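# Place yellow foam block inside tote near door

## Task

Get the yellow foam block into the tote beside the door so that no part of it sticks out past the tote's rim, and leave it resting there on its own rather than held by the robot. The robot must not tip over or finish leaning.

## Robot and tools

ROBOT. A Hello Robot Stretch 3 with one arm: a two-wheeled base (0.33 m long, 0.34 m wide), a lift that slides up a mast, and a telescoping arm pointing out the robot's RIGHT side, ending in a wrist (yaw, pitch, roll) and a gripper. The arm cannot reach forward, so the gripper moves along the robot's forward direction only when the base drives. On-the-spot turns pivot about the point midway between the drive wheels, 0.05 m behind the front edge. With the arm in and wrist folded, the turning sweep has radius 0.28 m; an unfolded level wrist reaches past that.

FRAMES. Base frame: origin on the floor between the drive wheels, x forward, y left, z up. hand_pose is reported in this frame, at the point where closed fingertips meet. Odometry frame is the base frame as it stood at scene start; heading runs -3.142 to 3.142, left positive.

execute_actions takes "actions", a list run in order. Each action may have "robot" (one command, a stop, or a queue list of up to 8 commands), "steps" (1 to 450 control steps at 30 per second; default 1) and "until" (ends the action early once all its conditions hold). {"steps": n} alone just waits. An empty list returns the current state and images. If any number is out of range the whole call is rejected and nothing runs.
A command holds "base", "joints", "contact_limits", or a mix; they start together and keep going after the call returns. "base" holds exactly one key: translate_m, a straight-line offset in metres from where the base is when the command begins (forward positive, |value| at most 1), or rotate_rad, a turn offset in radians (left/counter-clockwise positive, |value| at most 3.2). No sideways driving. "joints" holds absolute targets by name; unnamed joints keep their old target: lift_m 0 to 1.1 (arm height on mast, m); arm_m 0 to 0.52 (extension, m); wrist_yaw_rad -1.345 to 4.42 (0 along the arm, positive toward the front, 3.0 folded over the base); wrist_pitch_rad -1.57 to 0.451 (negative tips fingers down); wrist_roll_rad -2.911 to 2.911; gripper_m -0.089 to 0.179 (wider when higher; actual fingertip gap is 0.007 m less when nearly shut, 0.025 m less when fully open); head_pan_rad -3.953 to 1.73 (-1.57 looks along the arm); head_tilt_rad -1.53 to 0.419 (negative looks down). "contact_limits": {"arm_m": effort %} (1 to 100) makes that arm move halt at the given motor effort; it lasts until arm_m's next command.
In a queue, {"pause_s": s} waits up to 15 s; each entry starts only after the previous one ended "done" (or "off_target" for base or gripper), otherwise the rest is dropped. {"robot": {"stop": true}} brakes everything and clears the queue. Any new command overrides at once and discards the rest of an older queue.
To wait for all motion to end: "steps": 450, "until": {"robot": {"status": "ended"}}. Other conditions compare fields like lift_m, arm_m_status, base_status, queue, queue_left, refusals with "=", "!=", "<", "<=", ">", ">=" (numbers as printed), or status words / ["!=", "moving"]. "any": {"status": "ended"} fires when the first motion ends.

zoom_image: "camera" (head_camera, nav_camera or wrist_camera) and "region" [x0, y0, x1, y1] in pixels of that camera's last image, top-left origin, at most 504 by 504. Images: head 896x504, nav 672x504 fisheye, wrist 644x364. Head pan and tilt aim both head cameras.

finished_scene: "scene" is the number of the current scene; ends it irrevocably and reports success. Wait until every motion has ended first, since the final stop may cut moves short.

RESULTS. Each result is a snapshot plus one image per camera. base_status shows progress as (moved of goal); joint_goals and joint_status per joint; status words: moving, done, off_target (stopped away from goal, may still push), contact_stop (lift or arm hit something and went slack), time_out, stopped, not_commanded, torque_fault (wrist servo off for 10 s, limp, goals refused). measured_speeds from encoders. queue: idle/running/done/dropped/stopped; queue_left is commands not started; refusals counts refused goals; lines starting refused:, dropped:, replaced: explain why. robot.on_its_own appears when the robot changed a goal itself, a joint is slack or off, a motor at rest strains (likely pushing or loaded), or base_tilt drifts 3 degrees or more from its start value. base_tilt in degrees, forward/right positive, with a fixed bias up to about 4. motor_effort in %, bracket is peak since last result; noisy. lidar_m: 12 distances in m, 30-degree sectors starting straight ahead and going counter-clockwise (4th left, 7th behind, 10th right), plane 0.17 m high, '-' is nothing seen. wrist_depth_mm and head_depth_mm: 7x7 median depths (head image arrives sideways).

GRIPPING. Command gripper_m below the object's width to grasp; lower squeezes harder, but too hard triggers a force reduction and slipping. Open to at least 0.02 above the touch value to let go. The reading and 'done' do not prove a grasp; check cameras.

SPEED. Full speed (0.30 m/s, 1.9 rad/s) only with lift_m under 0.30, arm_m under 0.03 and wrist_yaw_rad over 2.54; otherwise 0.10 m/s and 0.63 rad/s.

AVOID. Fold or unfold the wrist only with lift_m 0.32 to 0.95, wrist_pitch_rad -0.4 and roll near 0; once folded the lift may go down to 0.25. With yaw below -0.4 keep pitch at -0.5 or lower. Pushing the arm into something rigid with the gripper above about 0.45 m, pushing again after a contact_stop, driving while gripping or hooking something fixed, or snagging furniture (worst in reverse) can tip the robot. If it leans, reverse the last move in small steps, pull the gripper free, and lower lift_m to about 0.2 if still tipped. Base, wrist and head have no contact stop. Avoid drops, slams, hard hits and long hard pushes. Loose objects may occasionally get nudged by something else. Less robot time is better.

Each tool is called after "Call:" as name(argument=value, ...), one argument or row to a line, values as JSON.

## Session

Call:
execute_actions(
  actions=[],
)

Scene clock: 0.00 s.
robot.base_odometry: x=+0.000 y=+0.000 heading=+0.000 (m, m, rad; robot's odometry frame)
robot.turned_by_wheels: +0.000 (rad since the last result)
robot.turned_by_imu: +0.000 (rad since the last result)
robot.base_tilt: forward=+0.3 right=-1.7 (deg)
robot.lidar_m: 0.81 0.79 0.83 1.17 2.21 1.29 0.98 0.95 1.00 1.54 1.50 1.07
robot.head_depth_mm: 1003 990 990 979 978 963 960 / 941 935 929 923 919 917 906 / 897 890 887 879 873 870 861 / 847 844 839 838 829 825 821 / 801 781 777 772 790 786 781 / 762 744 743 741 753 753 747 / 725 714 712 707 723 723 717
robot.base_status: not_commanded
robot.joint_positions: lift_m=+0.522 arm_m=-0.002 wrist_yaw_rad=+2.852 wrist_pitch_rad=-0.315 wrist_roll_rad=+0.013 gripper_m=+0.037 head_pan_rad=-0.016 head_tilt_rad=-0.014
robot.joint_goals: lift_m=+0.522 arm_m=-0.002 wrist_yaw_rad=+2.852 wrist_pitch_rad=-0.315 wrist_roll_rad=+0.013 gripper_m=+0.037 head_pan_rad=-0.016 head_tilt_rad=-0.014
robot.joint_status: lift_m=not_commanded arm_m=not_commanded wrist_yaw_rad=not_commanded wrist_pitch_rad=not_commanded wrist_roll_rad=not_commanded gripper_m=not_commanded head_pan_rad=not_commanded head_tilt_rad=not_commanded
robot.measured_speeds: translate_m=+0.000 rotate_rad=+0.000 lift_m=+0.000 arm_m=+0.000 wrist_yaw_rad=+0.000 wrist_pitch_rad=+0.000 wrist_roll_rad=+0.000 head_pan_rad=+0.000 head_tilt_rad=+0.000
robot: refusals=0 queue=idle queue_left=0
robot.motor_effort: left_wheel=-1 right_wheel=-1 lift_m=+23 arm_m=+0 wrist_yaw_rad=+1 wrist_pitch_rad=+5 wrist_roll_rad=+0 gripper_m=-1 head_pan_rad=+0 head_tilt_rad=+1 (%)
robot.hand_pose: x=+0.0462 y=+0.0833 z=+0.5586 quat_wxyz=(+0.211, +0.711, +0.008, +0.671) (m; robot's base frame)
robot.wrist_depth_mm: - - - - 840 694 575 / - - - - 906 714 600 / - - - - 952 758 630 / - - - - - 801 648 / - - - - 989 842 688 / 834 - 808 865 924 833 713 / 718 718 735 731 730 753 723
pictures: head_camera (sideways: a quarter turn clockwise sets it upright), nav_camera (sideways: a quarter turn counterclockwise sets it upright), wrist_camera
Images, in order (width x height): head_camera 896x504, nav_camera 672x504, wrist_camera 644x364.

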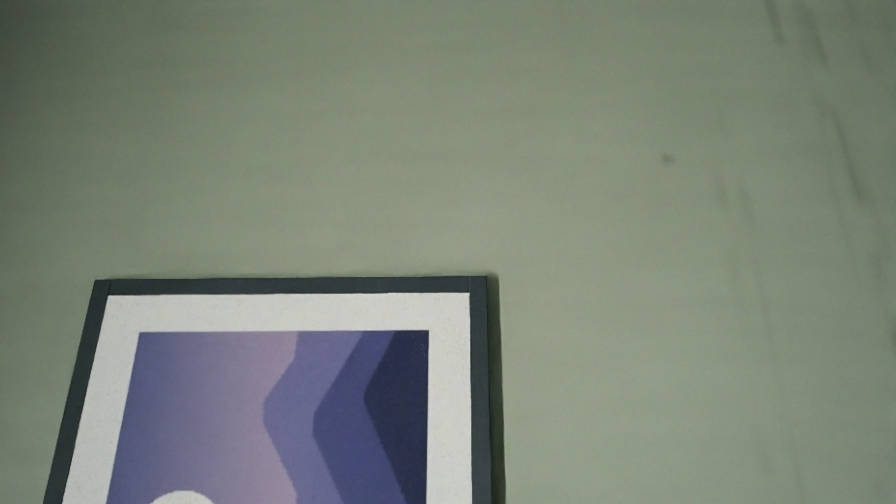

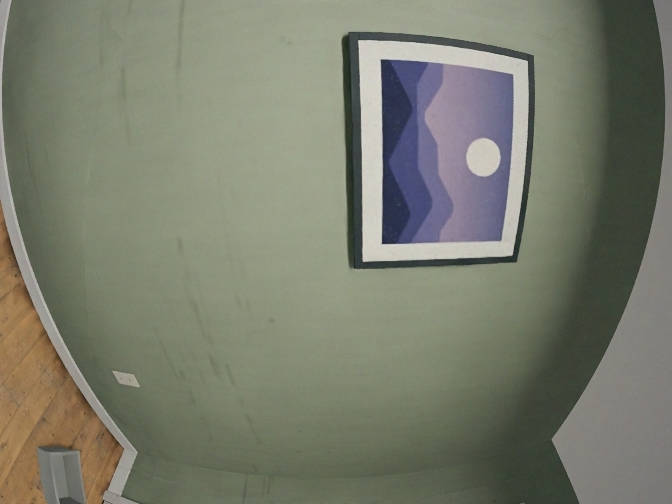

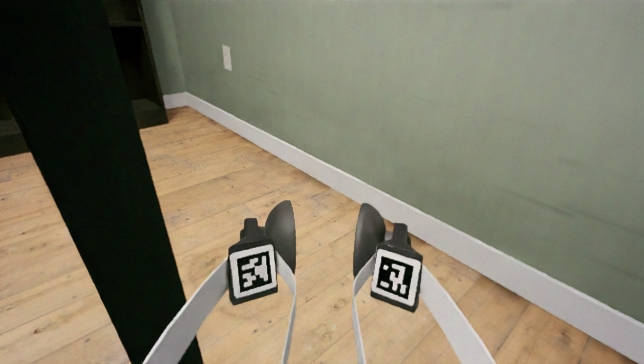

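Call:
execute_actions(
  actions=[
    {"robot":{"base":{"rotate_rad":-1.63},"joints":{"lift_m":0.28,"wrist_yaw_rad":3.0,"wrist_pitch_rad":-0.4,"head_pan_rad":-0.1,"head_tilt_rad":-0.8}},"steps":200,"until":{"robot":{"status":"ended"}}},
  ],
)

Scene clock: 3.90 s.
robot.base_odometry: x=+0.000 y=+0.000 heading=-1.630 (m, m, rad; robot's odometry frame)
robot.turned_by_wheels: -1.630 (rad since the last result)
robot.turned_by_imu: -1.624 (rad since the last result)
robot.base_tilt: forward=+0.4 right=-1.5 (deg)
robot.lidar_m: 1.55 1.50 1.14 0.82 0.79 0.81 1.10 1.93 1.38 0.99 0.95 0.99
robot.head_depth_mm: 2063 2335 2341 1879 1552 1362 1198 / 1894 2179 2336 1899 1573 1366 1193 / 1757 2012 2226 1909 1596 1368 1200 / 1642 1860 2117 1920 1605 1383 1196 / 1558 1725 1951 1945 1601 1383 1214 / 1450 1617 1835 1933 1625 1378 1209 / 1374 1518 1660 1844 1628 1389 1209
robot.base_status: done (rotate_rad -1.6298 of -1.6300)
robot.joint_positions: lift_m=+0.280 arm_m=-0.002 wrist_yaw_rad=+2.998 wrist_pitch_rad=-0.415 wrist_roll_rad=+0.013 gripper_m=+0.037 head_pan_rad=-0.093 head_tilt_rad=-0.790
robot.joint_goals: lift_m=+0.280 arm_m=-0.002 wrist_yaw_rad=+3.000 wrist_pitch_rad=-0.400 wrist_roll_rad=+0.013 gripper_m=+0.037 head_pan_rad=-0.100 head_tilt_rad=-0.800
robot.joint_status: lift_m=done arm_m=not_commanded wrist_yaw_rad=done wrist_pitch_rad=done wrist_roll_rad=not_commanded gripper_m=not_commanded head_pan_rad=done head_tilt_rad=done
robot.measured_speeds: translate_m=+0.000 rotate_rad=+0.000 lift_m=+0.000 arm_m=+0.000 wrist_yaw_rad=+0.000 wrist_pitch_rad=+0.000 wrist_roll_rad=+0.000 head_pan_rad=+0.000 head_tilt_rad=+0.000
robot: refusals=0 queue=done queue_left=0
robot.motor_effort: left_wheel=+3(12) right_wheel=-4(7) lift_m=+19(23) arm_m=+0(0) wrist_yaw_rad=+2(3) wrist_pitch_rad=+5(9) wrist_roll_rad=+0(0) gripper_m=-1(1) head_pan_rad=-5(21) head_tilt_rad=-6(43) (%)
robot.hand_pose: x=+0.0108 y=+0.0795 z=+0.2936 quat_wxyz=(+0.196, +0.705, +0.095, +0.675) (m; robot's base frame)
robot.wrist_depth_mm: 588 - 811 952 - - - / 633 686 877 - - - - / 654 729 896 929 976 982 929 / 668 707 706 735 726 733 739 / 555 571 - 586 596 588 596 / 482 491 - - 504 489 497 / - - - - 416 428 430
pictures: head_camera (sideways: a quarter turn clockwise sets it upright), nav_camera (sideways: a quarter turn counterclockwise sets it upright), wrist_camera
Images, in order (width x height): head_camera 896x504, nav_camera 672x504, wrist_camera 644x364.

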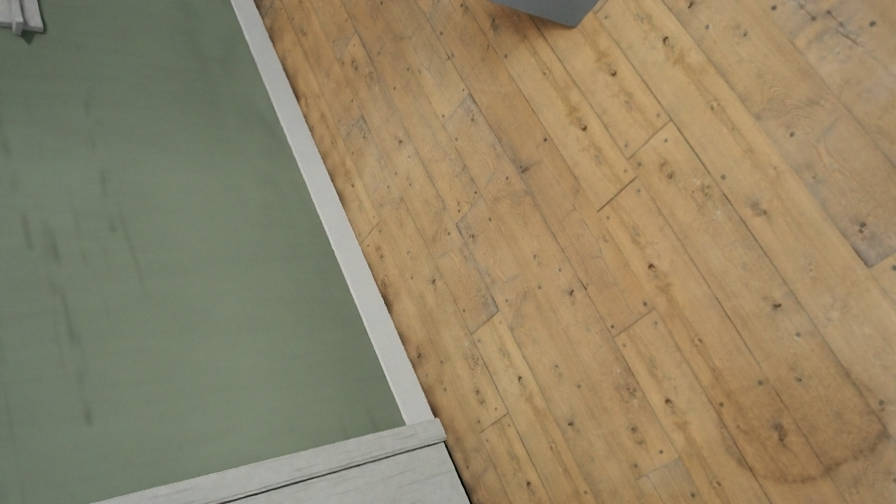

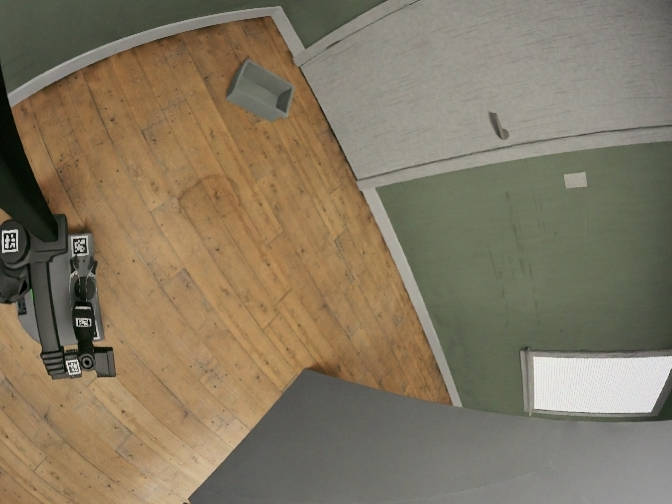

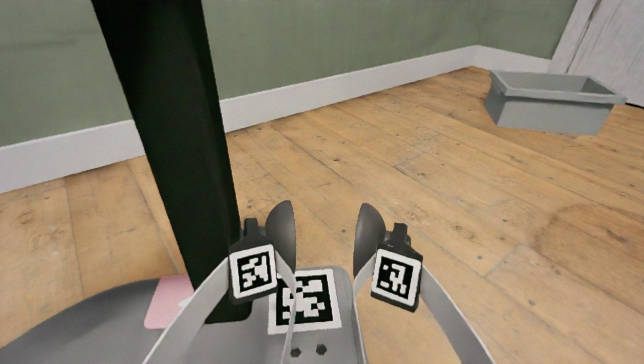

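Call:
execute_actions(
  actions=[
    {"robot":[{"base":{"translate_m":1.0}},{"base":{"rotate_rad":-0.87},"joints":{"head_pan_rad":-1.1,"head_tilt_rad":-0.6}},{"base":{"translate_m":1.0}}],"steps":450,"until":{"robot":{"status":"ended"}}},
  ],
)

Scene clock: 15.70 s.
robot.base_odometry: x=-0.860 y=-1.597 heading=-2.500 (m, m, rad; robot's odometry frame)
robot.turned_by_wheels: -0.870 (rad since the last result)
robot.turned_by_imu: -0.868 (rad since the last result)
robot.base_tilt: forward=+0.3 right=-1.5 (deg)
robot.lidar_m: 1.24 0.62 0.51 0.50 0.55 0.86 2.30 0.58 0.48 1.35 2.52 2.05
robot.head_depth_mm: 3008 3317 3305 2437 1897 1544 1306 / 3195 3507 3210 2445 1889 1538 1306 / 3462 3850 3414 2450 1905 1562 1315 / 3597 3918 3461 2486 1916 1556 1300 / 3119 3434 3452 2417 1903 1565 1314 / 2901 2972 3241 2478 1919 1561 1326 / 2645 2653 2975 2493 1921 1556 1319
robot.base_status: done (translate_m +1.0000 of +1.0000)
robot.joint_positions: lift_m=+0.280 arm_m=-0.002 wrist_yaw_rad=+2.999 wrist_pitch_rad=-0.415 wrist_roll_rad=+0.013 gripper_m=+0.037 head_pan_rad=-1.093 head_tilt_rad=-0.606
robot.joint_goals: lift_m=+0.280 arm_m=-0.002 wrist_yaw_rad=+3.000 wrist_pitch_rad=-0.400 wrist_roll_rad=+0.013 gripper_m=+0.037 head_pan_rad=-1.100 head_tilt_rad=-0.600
robot.joint_status: lift_m=done arm_m=not_commanded wrist_yaw_rad=done wrist_pitch_rad=done wrist_roll_rad=not_commanded gripper_m=not_commanded head_pan_rad=done head_tilt_rad=done
robot.measured_speeds: translate_m=+0.000 rotate_rad=+0.000 lift_m=+0.000 arm_m=+0.000 wrist_yaw_rad=+0.000 wrist_pitch_rad=+0.000 wrist_roll_rad=+0.000 head_pan_rad=+0.000 head_tilt_rad=+0.000
robot: refusals=0 queue=done queue_left=0
robot.motor_effort: left_wheel=+3(14) right_wheel=-3(7) lift_m=+19(18) arm_m=-1(0) wrist_yaw_rad=+1(2) wrist_pitch_rad=+5(5) wrist_roll_rad=+0(0) gripper_m=-1(1) head_pan_rad=-4(65) head_tilt_rad=+3(21) (%)
robot.hand_pose: x=+0.0107 y=+0.0795 z=+0.2936 quat_wxyz=(+0.196, +0.705, +0.095, +0.675) (m; robot's base frame)
robot.wrist_depth_mm: 516 - 509 500 487 489 479 / 566 579 550 546 537 531 525 / 637 616 605 603 599 578 580 / 678 664 659 657 650 644 624 / 561 574 - 576 607 585 604 / 475 498 - - 503 499 495 / - - - - 420 425 431
pictures: head_camera (sideways: a quarter turn clockwise sets it upright), nav_camera (sideways: a quarter turn counterclockwise sets it upright), wrist_camera
Images, in order (width x height): head_camera 896x504, nav_camera 672x504, wrist_camera 644x364.

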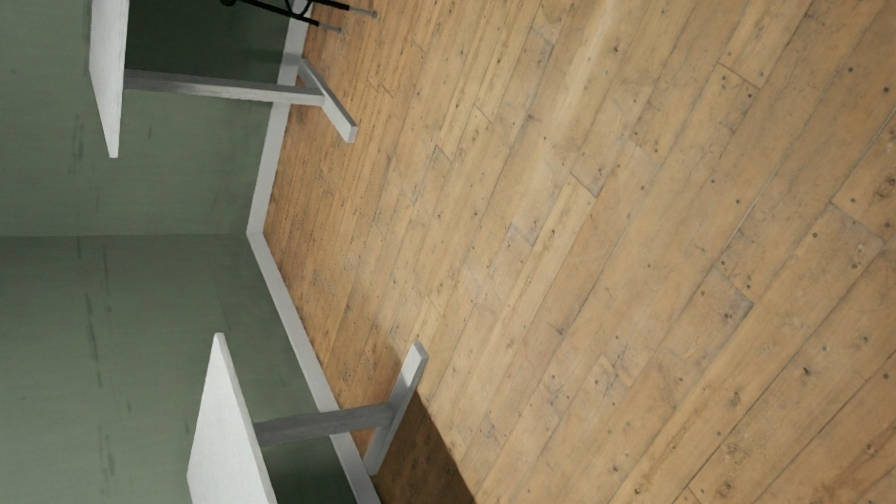

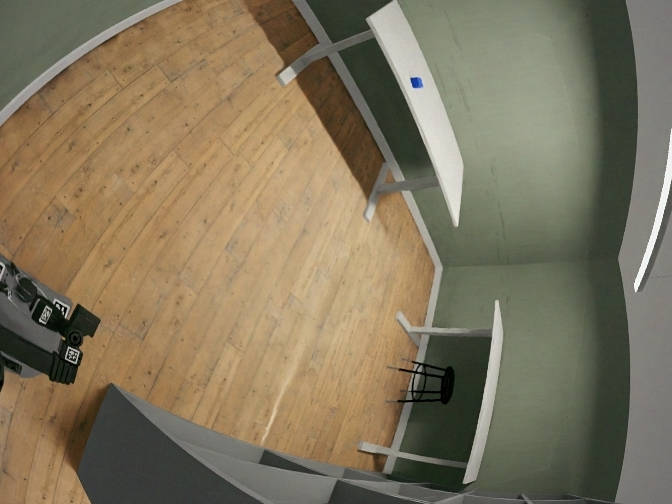

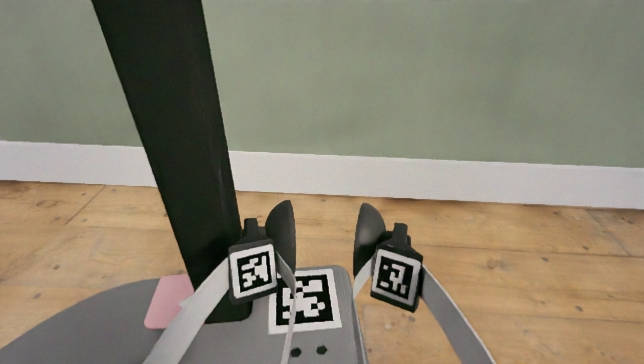

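Call:
execute_actions(
  actions=[
    {"robot":[{"base":{"rotate_rad":-1.0}},{"base":{"translate_m":0.9},"joints":{"head_pan_rad":-1.75,"head_tilt_rad":-0.5}}],"steps":450,"until":{"robot":{"status":"ended"}}},
  ],
)

Scene clock: 22.40 s.
robot.base_odometry: x=-1.703 y=-1.282 heading=+2.784 (m, m, rad; robot's odometry frame)
robot.turned_by_wheels: -1.000 (rad since the last result)
robot.turned_by_imu: -0.996 (rad since the last result)
robot.base_tilt: forward=+0.5 right=-1.3 (deg)
robot.lidar_m: 2.26 1.64 1.48 1.43 1.19 1.18 1.32 0.73 1.16 0.97 1.75 2.23
robot.head_depth_mm: 1012 1075 1049 798 1243 988 1296 / 1061 1144 1049 1330 1251 1050 1310 / 1110 1197 1066 1422 1262 1085 1304 / 1025 1097 1069 1267 1257 1469 1334 / 894 953 979 1094 1174 1314 1362 / 825 890 968 1089 1272 1544 1410 / 1326 1594 1319 1728 1839 1650 1411
robot.base_status: done (translate_m +0.9000 of +0.9000)
robot.joint_positions: lift_m=+0.280 arm_m=-0.002 wrist_yaw_rad=+2.999 wrist_pitch_rad=-0.415 wrist_roll_rad=+0.013 gripper_m=+0.037 head_pan_rad=-1.743 head_tilt_rad=-0.507
robot.joint_goals: lift_m=+0.280 arm_m=-0.002 wrist_yaw_rad=+3.000 wrist_pitch_rad=-0.400 wrist_roll_rad=+0.013 gripper_m=+0.037 head_pan_rad=-1.750 head_tilt_rad=-0.500
robot.joint_status: lift_m=done arm_m=not_commanded wrist_yaw_rad=done wrist_pitch_rad=done wrist_roll_rad=not_commanded gripper_m=not_commanded head_pan_rad=done head_tilt_rad=done
robot.measured_speeds: translate_m=+0.000 rotate_rad=+0.000 lift_m=+0.000 arm_m=+0.000 wrist_yaw_rad=+0.000 wrist_pitch_rad=+0.000 wrist_roll_rad=+0.000 head_pan_rad=+0.000 head_tilt_rad=+0.000
robot: refusals=0 queue=done queue_left=0
robot.motor_effort: left_wheel=+3(14) right_wheel=-3(7) lift_m=+17(18) arm_m=-1(0) wrist_yaw_rad=+1(1) wrist_pitch_rad=+5(5) wrist_roll_rad=+0(0) gripper_m=+0(0) head_pan_rad=-5(52) head_tilt_rad=+4(16) (%)
robot.hand_pose: x=+0.0107 y=+0.0795 z=+0.2936 quat_wxyz=(+0.196, +0.705, +0.095, +0.675) (m; robot's base frame)
robot.wrist_depth_mm: 913 - - - - - - / 929 - - - - - - / 901 904 916 938 948 968 949 / 691 692 700 711 729 733 755 / 560 572 - 582 600 587 599 / 470 494 - - 504 500 505 / - - - - 421 422 426
pictures: head_camera (sideways: a quarter turn clockwise sets it upright), nav_camera (sideways: a quarter turn counterclockwise sets it upright), wrist_camera
Images, in order (width x height): head_camera 896x504, nav_camera 672x504, wrist_camera 644x364.

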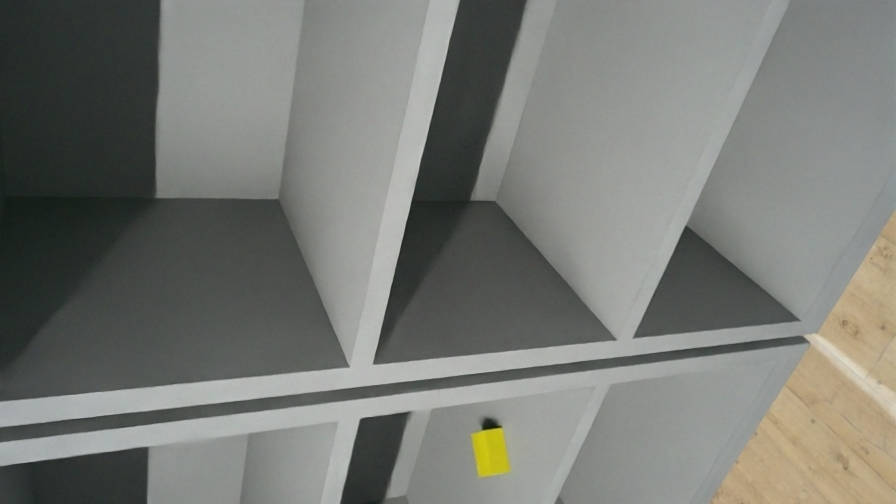

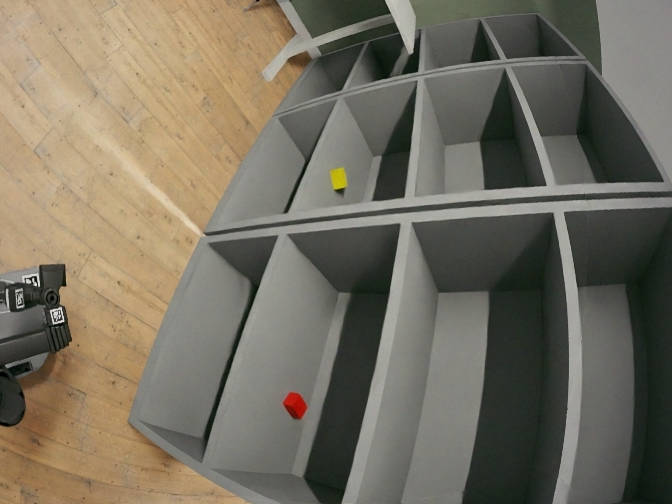

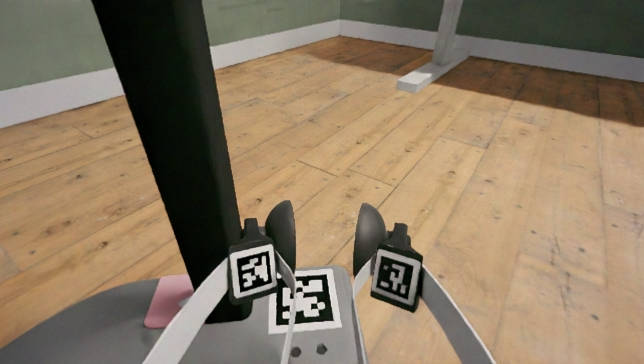

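Call:
execute_actions(
  actions=[
    {"robot":[{"base":{"rotate_rad":-0.98}},{"base":{"translate_m":1.0},"joints":{"head_pan_rad":-1.45,"head_tilt_rad":-0.85}},{"base":{"rotate_rad":0.245},"joints":{"lift_m":0.6}}],"steps":450,"until":{"robot":{"lift_m":[">",0.34]}}},
    {"robot":{"joints":{"wrist_yaw_rad":0.3,"gripper_m":0.179}},"steps":450,"until":{"robot":{"status":"ended"}}},
  ],
)

Scene clock: 33.40 s.
robot.base_odometry: x=-1.934 y=-0.309 heading=+2.049 (m, m, rad; robot's odometry frame)
robot.turned_by_wheels: -0.735 (rad since the last result)
robot.turned_by_imu: -0.734 (rad since the last result)
robot.base_tilt: forward=+0.3 right=-1.6 (deg)
robot.lidar_m: 1.16 1.10 2.23 1.67 2.16 2.24 2.15 1.23 0.49 0.77 0.91 0.77
robot.head_depth_mm: 757 622 507 1014 882 935 1144 / 770 628 509 1047 895 1201 1171 / 777 631 511 1054 896 1231 - / 787 636 518 1058 897 1248 1161 / 794 640 535 1061 898 1266 1184 / 796 644 537 1063 906 1264 1191 / 809 648 540 1070 906 1261 1185
robot.base_status: done (rotate_rad +0.2448 of +0.2450)
robot.joint_positions: lift_m=+0.600 arm_m=-0.002 wrist_yaw_rad=+0.302 wrist_pitch_rad=-0.415 wrist_roll_rad=+0.013 gripper_m=+0.179 head_pan_rad=-1.457 head_tilt_rad=-0.840
robot.joint_goals: lift_m=+0.600 arm_m=-0.002 wrist_yaw_rad=+0.300 wrist_pitch_rad=-0.400 wrist_roll_rad=+0.013 gripper_m=+0.179 head_pan_rad=-1.450 head_tilt_rad=-0.850
robot.joint_status: lift_m=done arm_m=not_commanded wrist_yaw_rad=done wrist_pitch_rad=done wrist_roll_rad=not_commanded gripper_m=done head_pan_rad=done head_tilt_rad=done
robot.measured_speeds: translate_m=+0.000 rotate_rad=+0.000 lift_m=+0.000 arm_m=+0.000 wrist_yaw_rad=+0.000 wrist_pitch_rad=+0.000 wrist_roll_rad=+0.000 head_pan_rad=+0.000 head_tilt_rad=+0.000
robot: refusals=0 queue=done queue_left=0
robot.motor_effort: left_wheel=-5(14) right_wheel=+1(9) lift_m=+27(28) arm_m=-1(1) wrist_yaw_rad=-1(2) wrist_pitch_rad=+5(6) wrist_roll_rad=+0(0) gripper_m=+1(84) head_pan_rad=+4(36) head_tilt_rad=-6(30) (%)
robot.hand_pose: x=+0.0453 y=-0.3576 z=+0.6130 quat_wxyz=(+0.702, +0.248, -0.666, -0.042) (m; robot's base frame)
robot.wrist_depth_mm: 537 710 695 625 570 526 458 / 545 609 623 626 605 563 427 / 417 426 434 394 446 452 400 / 547 343 330 340 343 342 331 / 611 871 872 293 276 280 281 / 657 769 783 786 745 260 242 / 731 687 667 676 666 589 336
pictures: head_camera (sideways: a quarter turn clockwise sets it upright), nav_camera (sideways: a quarter turn counterclockwise sets it upright), wrist_camera
Images, in order (width x height): head_camera 896x504, nav_camera 672x504, wrist_camera 644x364.

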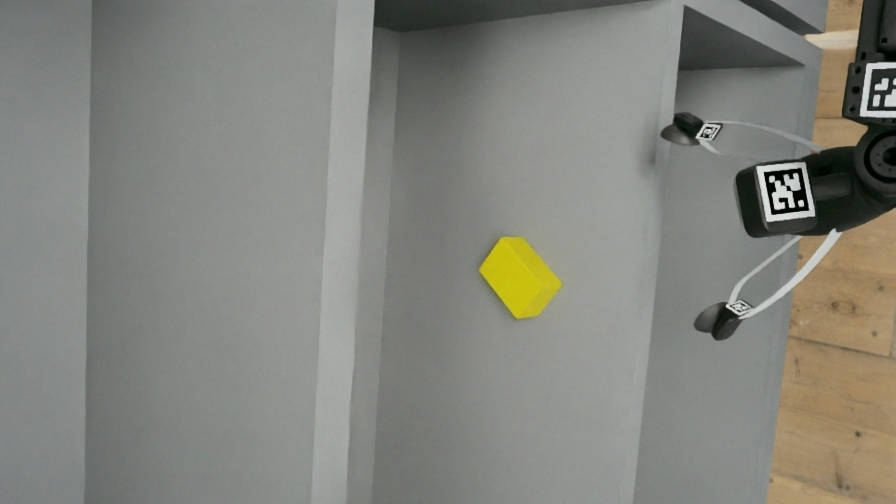

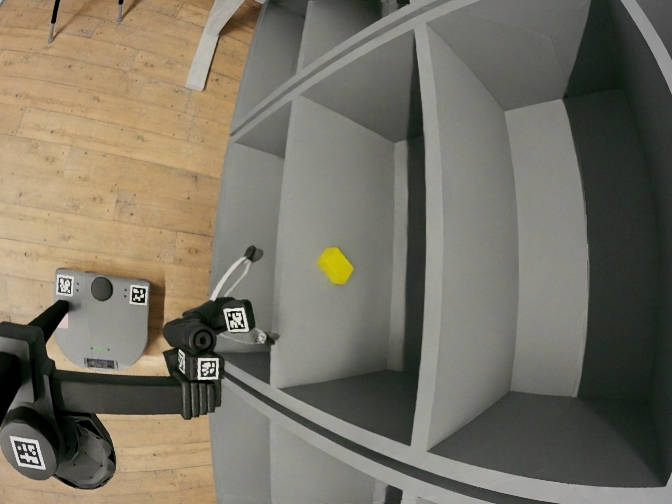

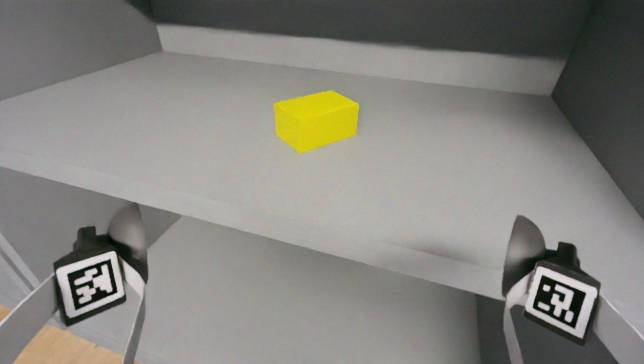

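Call:
execute_actions(
  actions=[
    {"robot":{"base":{"translate_m":-0.03},"joints":{"wrist_yaw_rad":0.88,"arm_m":0.30,"lift_m":0.61}},"steps":450,"until":{"robot":{"status":"ended"}}},
  ],
)

Scene clock: 37.17 s.
robot.base_odometry: x=-1.920 y=-0.335 heading=+2.049 (m, m, rad; robot's odometry frame)
robot.turned_by_wheels: +0.000 (rad since the last result)
robot.turned_by_imu: -0.001 (rad since the last result)
robot.base_tilt: forward=+0.4 right=-1.4 (deg)
robot.lidar_m: 1.19 1.12 2.23 1.67 2.15 2.22 2.12 1.21 0.48 0.66 0.93 0.80
robot.head_depth_mm: 758 622 506 952 - - - / 767 627 509 1075 855 1184 1157 / 778 632 513 1075 856 1235 1167 / 787 633 517 1063 875 1240 1173 / 791 636 533 1060 878 1242 1177 / 802 643 537 1066 904 1266 1190 / 812 648 539 1063 902 1266 1195
robot.base_status: done (translate_m -0.0300 of -0.0300)
robot.joint_positions: lift_m=+0.610 arm_m=+0.300 wrist_yaw_rad=+0.879 wrist_pitch_rad=-0.415 wrist_roll_rad=+0.013 gripper_m=+0.179 head_pan_rad=-1.457 head_tilt_rad=-0.840
robot.joint_goals: lift_m=+0.610 arm_m=+0.300 wrist_yaw_rad=+0.880 wrist_pitch_rad=-0.400 wrist_roll_rad=+0.013 gripper_m=+0.179 head_pan_rad=-1.450 head_tilt_rad=-0.850
robot.joint_status: lift_m=done arm_m=done wrist_yaw_rad=done wrist_pitch_rad=done wrist_roll_rad=not_commanded gripper_m=done head_pan_rad=done head_tilt_rad=done
robot.measured_speeds: translate_m=+0.000 rotate_rad=+0.000 lift_m=+0.000 arm_m=+0.000 wrist_yaw_rad=+0.000 wrist_pitch_rad=+0.000 wrist_roll_rad=+0.000 head_pan_rad=+0.000 head_tilt_rad=+0.000
robot: refusals=0 queue=done queue_left=0
robot.motor_effort: left_wheel=-5(12) right_wheel=+2(2) lift_m=+28(29) arm_m=+4(4) wrist_yaw_rad=+1(2) wrist_pitch_rad=+5(5) wrist_roll_rad=+0(0) gripper_m=+0(0) head_pan_rad=+4(5) head_tilt_rad=-6(6) (%)
robot.hand_pose: x=+0.1516 y=-0.5881 z=+0.6230 quat_wxyz=(+0.685, +0.427, -0.568, +0.159) (m; robot's base frame)
robot.wrist_depth_mm: 439 502 583 559 421 337 283 / 468 537 593 580 445 354 293 / 473 446 453 454 438 377 306 / 360 347 348 351 358 356 322 / 290 282 281 221 287 290 295 / 811 237 230 191 233 243 253 / 204 205 200 201 207 208 205
pictures: head_camera (sideways: a quarter turn clockwise sets it upright), nav_camera (sideways: a quarter turn counterclockwise sets it upright), wrist_camera
Images, in order (width x height): head_camera 896x504, nav_camera 672x504, wrist_camera 644x364.

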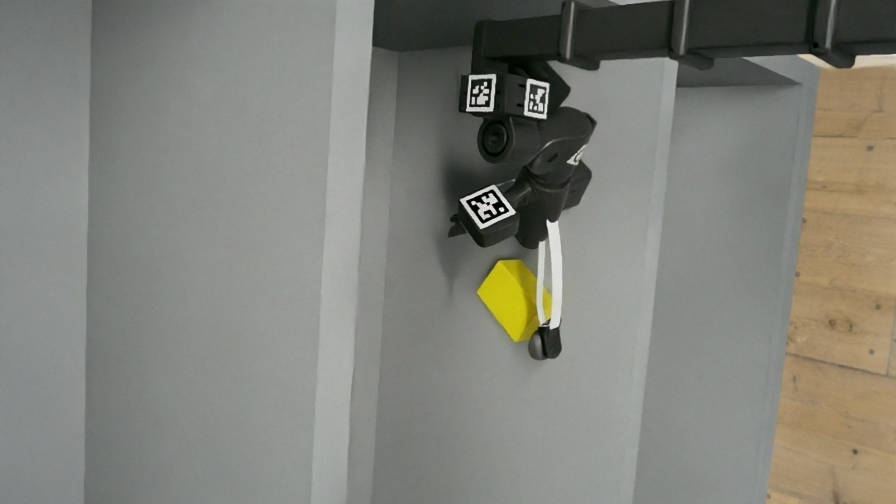

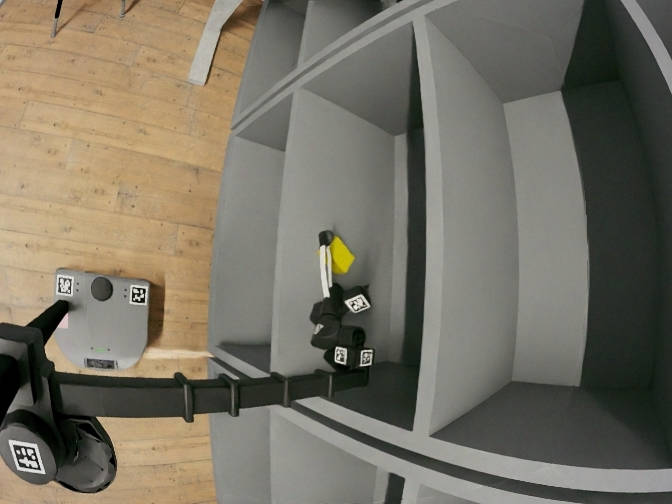

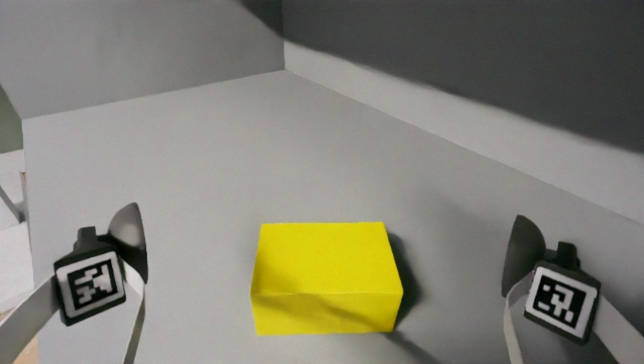

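Call:
execute_actions(
  actions=[
    {"robot":[{"base":{"translate_m":0.02},"joints":{"arm_m":0.317,"lift_m":0.538}},{"joints":{"gripper_m":0.05}},{"joints":{"lift_m":0.575}}],"steps":450,"until":{"robot":{"status":"ended"}}},
  ],
)

Scene clock: 41.57 s.
robot.base_odometry: x=-1.929 y=-0.318 heading=+2.049 (m, m, rad; robot's odometry frame)
robot.turned_by_wheels: +0.000 (rad since the last result)
robot.turned_by_imu: -0.001 (rad since the last result)
robot.base_tilt: forward=+0.5 right=-1.6 (deg)
robot.lidar_m: 1.17 1.10 2.23 1.67 2.16 2.23 2.14 1.23 0.49 0.73 0.92 0.78
robot.head_depth_mm: 757 621 507 996 840 - - / 766 625 509 1079 854 1207 1156 / 778 628 513 1063 857 1225 1153 / 784 634 517 1054 880 1233 1173 / 791 636 534 1060 878 1246 1185 / 799 641 537 1063 903 1270 1181 / 808 646 540 1069 902 1265 1190
robot.base_status: done (translate_m +0.0200 of +0.0200)
robot.joint_positions: lift_m=+0.575 arm_m=+0.317 wrist_yaw_rad=+0.879 wrist_pitch_rad=-0.417 wrist_roll_rad=+0.013 gripper_m=+0.054 head_pan_rad=-1.457 head_tilt_rad=-0.840
robot.joint_goals: lift_m=+0.575 arm_m=+0.317 wrist_yaw_rad=+0.880 wrist_pitch_rad=-0.400 wrist_roll_rad=+0.013 gripper_m=+0.053 head_pan_rad=-1.450 head_tilt_rad=-0.850
robot.joint_status: lift_m=done arm_m=done wrist_yaw_rad=done wrist_pitch_rad=done wrist_roll_rad=not_commanded gripper_m=done head_pan_rad=done head_tilt_rad=done
robot.measured_speeds: translate_m=+0.000 rotate_rad=+0.000 lift_m=+0.000 arm_m=+0.000 wrist_yaw_rad=+0.000 wrist_pitch_rad=+0.000 wrist_roll_rad=+0.000 head_pan_rad=+0.000 head_tilt_rad=+0.000
robot: refusals=0 queue=done queue_left=0
robot.motor_effort: left_wheel=-5(9) right_wheel=+1(5) lift_m=+28(28) arm_m=+4(7) wrist_yaw_rad=+2(2) wrist_pitch_rad=+6(7) wrist_roll_rad=+0(0) gripper_m=-22(95) head_pan_rad=+5(5) head_tilt_rad=-6(6) (%)
robot.hand_pose: x=+0.1513 y=-0.6051 z=+0.5876 quat_wxyz=(+0.685, +0.428, -0.568, +0.159) (m; robot's base frame)
robot.wrist_depth_mm: 425 481 573 538 407 322 268 / 443 485 522 513 429 340 277 / 363 364 373 378 380 344 292 / 282 284 287 161 291 295 286 / 228 233 129 129 131 240 240 / 194 197 131 131 132 200 203 / 173 169 167 166 167 172 174
pictures: head_camera (sideways: a quarter turn clockwise sets it upright), nav_camera (sideways: a quarter turn counterclockwise sets it upright), wrist_camera
Images, in order (width x height): head_camera 896x504, nav_camera 672x504, wrist_camera 644x364.

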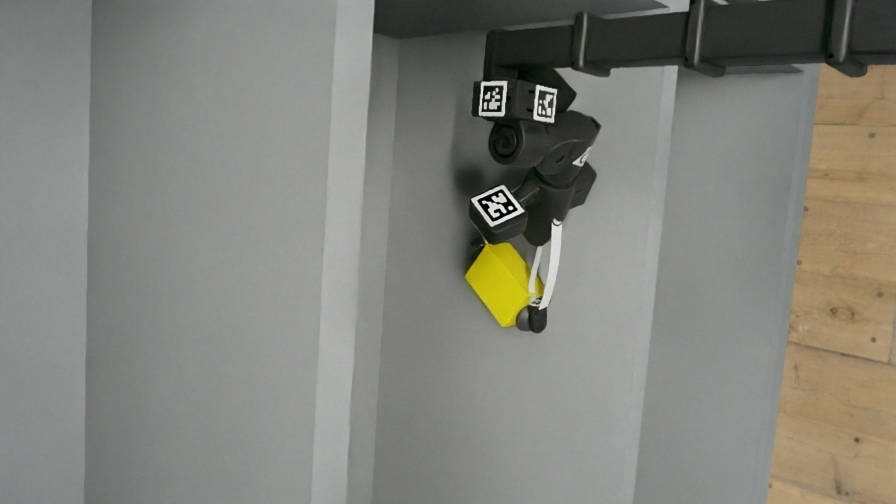

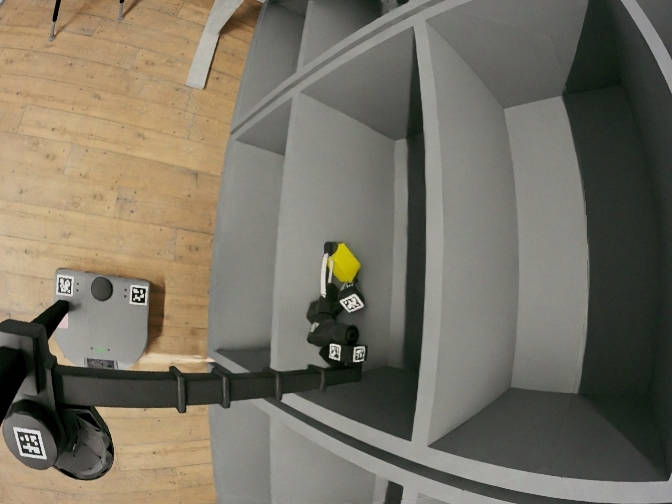

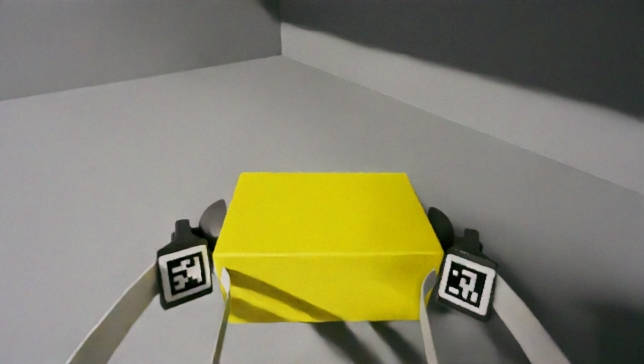

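Call:
execute_actions(
  actions=[
    {"robot":{"joints":{"arm_m":0.0,"wrist_yaw_rad":2.65,"head_pan_rad":-1.57,"head_tilt_rad":-0.8}},"steps":450,"until":{"robot":{"arm_m":["<",0.08]}}},
    {"robot":[{"base":{"translate_m":-0.6},"joints":{"lift_m":0.285}},{"base":{"translate_m":-1.0}}],"steps":450,"until":{"robot":{"status":"ended"}}},
  ],
)

Scene clock: 54.30 s.
robot.base_odometry: x=-1.193 y=-1.738 heading=+2.049 (m, m, rad; robot's odometry frame)
robot.turned_by_wheels: +0.000 (rad since the last result)
robot.turned_by_imu: -0.004 (rad since the last result)
robot.base_tilt: forward=+0.3 right=-1.7 (deg)
robot.lidar_m: 2.30 2.93 2.20 1.68 0.77 0.56 0.53 0.55 0.75 1.90 0.64 0.65
robot.head_depth_mm: 1902 1899 1912 1822 1572 1347 1192 / 2434 2702 2326 1866 1560 1354 1174 / 2434 2705 2301 1882 1568 1367 1188 / 2421 2711 2314 1880 1589 1367 1188 / 2436 2677 2363 1888 1596 1367 1192 / 2460 2702 2344 1893 1587 1368 1200 / 2446 2757 2373 1815 1275 1267 1189
robot.base_status: done (translate_m -1.0000 of -1.0000)
robot.joint_positions: lift_m=+0.285 arm_m=+0.000 wrist_yaw_rad=+2.648 wrist_pitch_rad=-0.419 wrist_roll_rad=+0.013 gripper_m=+0.060 head_pan_rad=-1.563 head_tilt_rad=-0.804
robot.joint_goals: lift_m=+0.285 arm_m=+0.000 wrist_yaw_rad=+2.650 wrist_pitch_rad=-0.400 wrist_roll_rad=+0.013 gripper_m=+0.059 head_pan_rad=-1.570 head_tilt_rad=-0.800
robot.joint_status: lift_m=done arm_m=done wrist_yaw_rad=done wrist_pitch_rad=done wrist_roll_rad=not_commanded gripper_m=done head_pan_rad=done head_tilt_rad=done
robot.measured_speeds: translate_m=+0.000 rotate_rad=+0.000 lift_m=+0.000 arm_m=+0.000 wrist_yaw_rad=+0.000 wrist_pitch_rad=+0.000 wrist_roll_rad=+0.000 head_pan_rad=+0.000 head_tilt_rad=+0.000
robot: refusals=0 queue=done queue_left=0
robot.on_its_own: gripper_m is held at +0.059, not at your +0.050, by its stall guard, which is not easing now
robot.motor_effort: left_wheel=-5(17) right_wheel=+1(3) lift_m=+19(28) arm_m=-4(10) wrist_yaw_rad=+3(4) wrist_pitch_rad=+7(7) wrist_roll_rad=+0(0) gripper_m=-19(22) head_pan_rad=-4(21) head_tilt_rad=+2(7) (%)
robot.hand_pose: x=+0.0849 y=+0.0523 z=+0.2977 quat_wxyz=(+0.312, +0.710, -0.028, +0.630) (m; robot's base frame)
robot.wrist_depth_mm: - - - - - - - / - - - - - - - / 911 902 934 930 978 983 992 / 711 707 701 163 716 727 755 / - 574 129 130 131 606 608 / - 495 129 131 132 495 509 / - - - 411 412 431 431
pictures: head_camera (sideways: a quarter turn clockwise sets it upright), nav_camera (sideways: a quarter turn counterclockwise sets it upright), wrist_camera
Images, in order (width x height): head_camera 896x504, nav_camera 672x504, wrist_camera 644x364.

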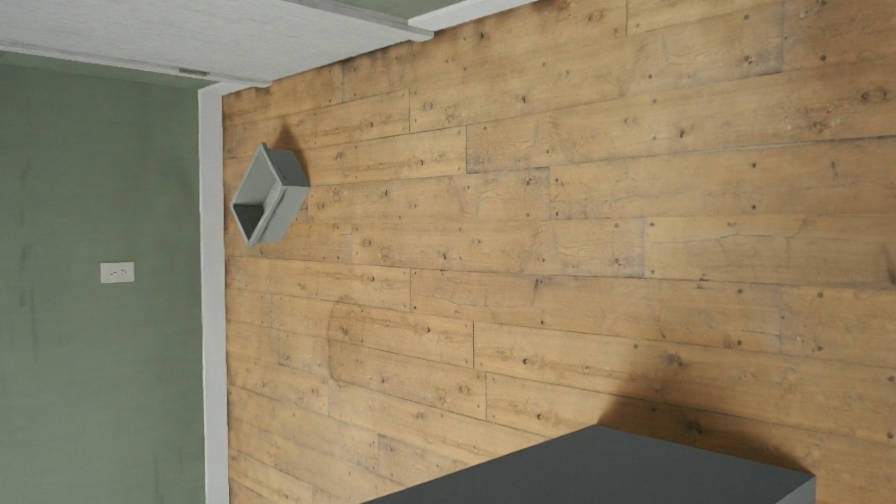

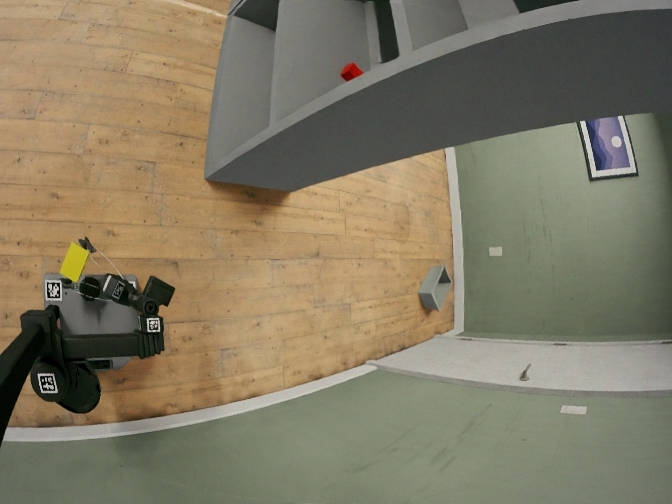

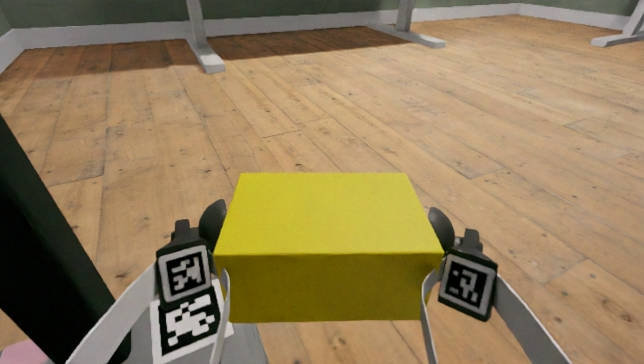

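Call:
execute_actions(
  actions=[
    {"robot":[{"base":{"rotate_rad":-1.495}},{"base":{"translate_m":1.0}},{"base":{"translate_m":0.7}},{"base":{"rotate_rad":0.945},"joints":{"lift_m":0.40,"head_tilt_rad":-1.0}}],"steps":450,"until":{"robot":{"lift_m":[">",0.34]}}},
    {"robot":{"joints":{"wrist_yaw_rad":0.0}},"steps":450,"until":{"robot":{"wrist_yaw_rad":["<",0.8]}}},
    {"robot":{"joints":{"wrist_pitch_rad":-1.2,"arm_m":0.2}},"steps":450,"until":{"robot":{"status":"ended"}}},
  ],
)

Scene clock: 70.67 s.
robot.base_odometry: x=+0.252 y=-0.844 heading=+1.499 (m, m, rad; robot's odometry frame)
robot.turned_by_wheels: -0.550 (rad since the last result)
robot.turned_by_imu: -0.550 (rad since the last result)
robot.base_tilt: forward=+0.5 right=-1.4 (deg)
robot.lidar_m: 1.30 2.81 1.17 0.86 1.13 0.93 0.64 0.61 0.62 0.82 0.96 0.98
robot.head_depth_mm: 754 844 961 1100 1288 1244 1133 / 889 997 1116 1304 1410 1253 - / 1020 1181 1381 1540 1450 1248 1160 / 1040 1222 1473 1591 1411 1242 1153 / 989 1138 1359 1537 1368 1253 1144 / 937 1070 1255 1500 1427 1265 1148 / 884 1013 1172 1381 1415 1270 1155
robot.base_status: done (rotate_rad +0.9448 of +0.9450)
robot.joint_positions: lift_m=+0.400 arm_m=+0.200 wrist_yaw_rad=+0.001 wrist_pitch_rad=-1.202 wrist_roll_rad=+0.013 gripper_m=+0.060 head_pan_rad=-1.563 head_tilt_rad=-0.988
robot.joint_goals: lift_m=+0.400 arm_m=+0.200 wrist_yaw_rad=+0.000 wrist_pitch_rad=-1.200 wrist_roll_rad=+0.013 gripper_m=+0.059 head_pan_rad=-1.570 head_tilt_rad=-1.000
robot.joint_status: lift_m=done arm_m=done wrist_yaw_rad=done wrist_pitch_rad=done wrist_roll_rad=not_commanded gripper_m=done head_pan_rad=done head_tilt_rad=done
robot.measured_speeds: translate_m=+0.000 rotate_rad=+0.000 lift_m=+0.000 arm_m=+0.000 wrist_yaw_rad=+0.000 wrist_pitch_rad=+0.000 wrist_roll_rad=+0.000 head_pan_rad=+0.000 head_tilt_rad=+0.000
robot: refusals=0 queue=done queue_left=0
robot.on_its_own: gripper_m is held at +0.059, not at your +0.050, by its stall guard, which is not easing now
robot.motor_effort: left_wheel=-5(14) right_wheel=+1(6) lift_m=+28(31) arm_m=+5(5) wrist_yaw_rad=+0(3) wrist_pitch_rad=+1(9) wrist_roll_rad=+0(0) gripper_m=-20(20) head_pan_rad=-4(5) head_tilt_rad=-7(24) (%)
robot.hand_pose: x=-0.0216 y=-0.4145 z=+0.2907 quat_wxyz=(+0.580, +0.398, -0.586, -0.403) (m; robot's base frame)
robot.wrist_depth_mm: 504 502 505 501 507 450 342 / 489 413 407 494 487 483 367 / 483 403 475 464 477 475 405 / 472 414 459 161 457 462 440 / 454 451 129 130 131 449 449 / 435 440 129 130 133 440 441 / 430 427 431 424 429 430 429
pictures: head_camera (sideways: a quarter turn clockwise sets it upright), nav_camera (sideways: a quarter turn counterclockwise sets it upright), wrist_camera
Images, in order (width x height): head_camera 896x504, nav_camera 672x504, wrist_camera 644x364.

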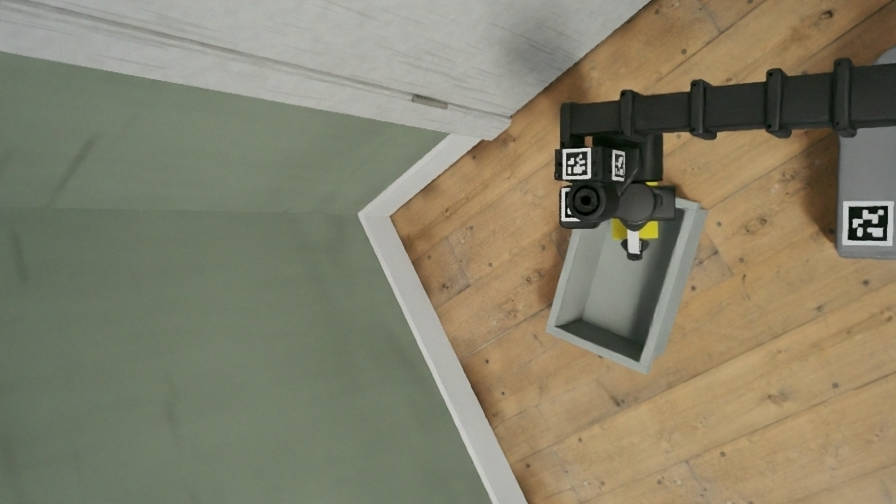

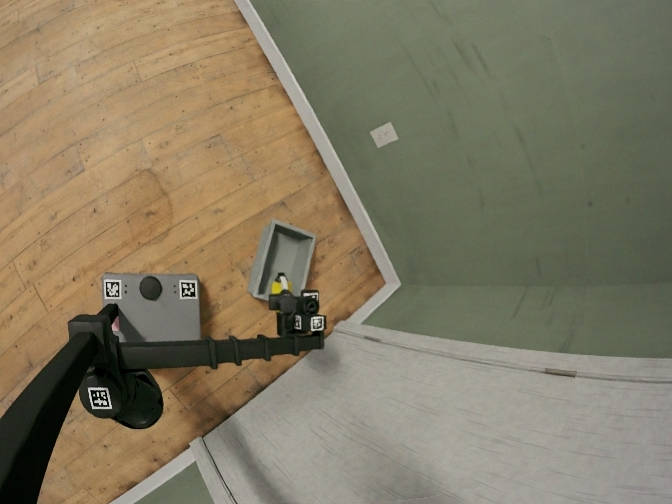

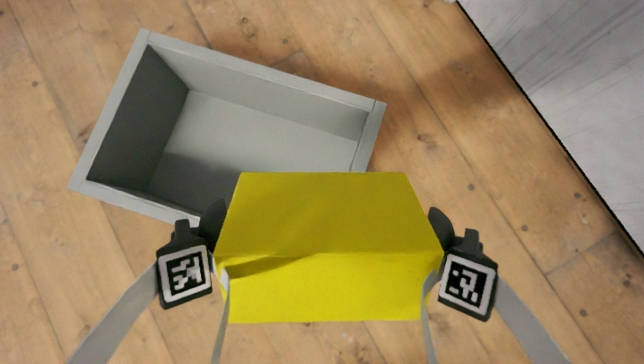

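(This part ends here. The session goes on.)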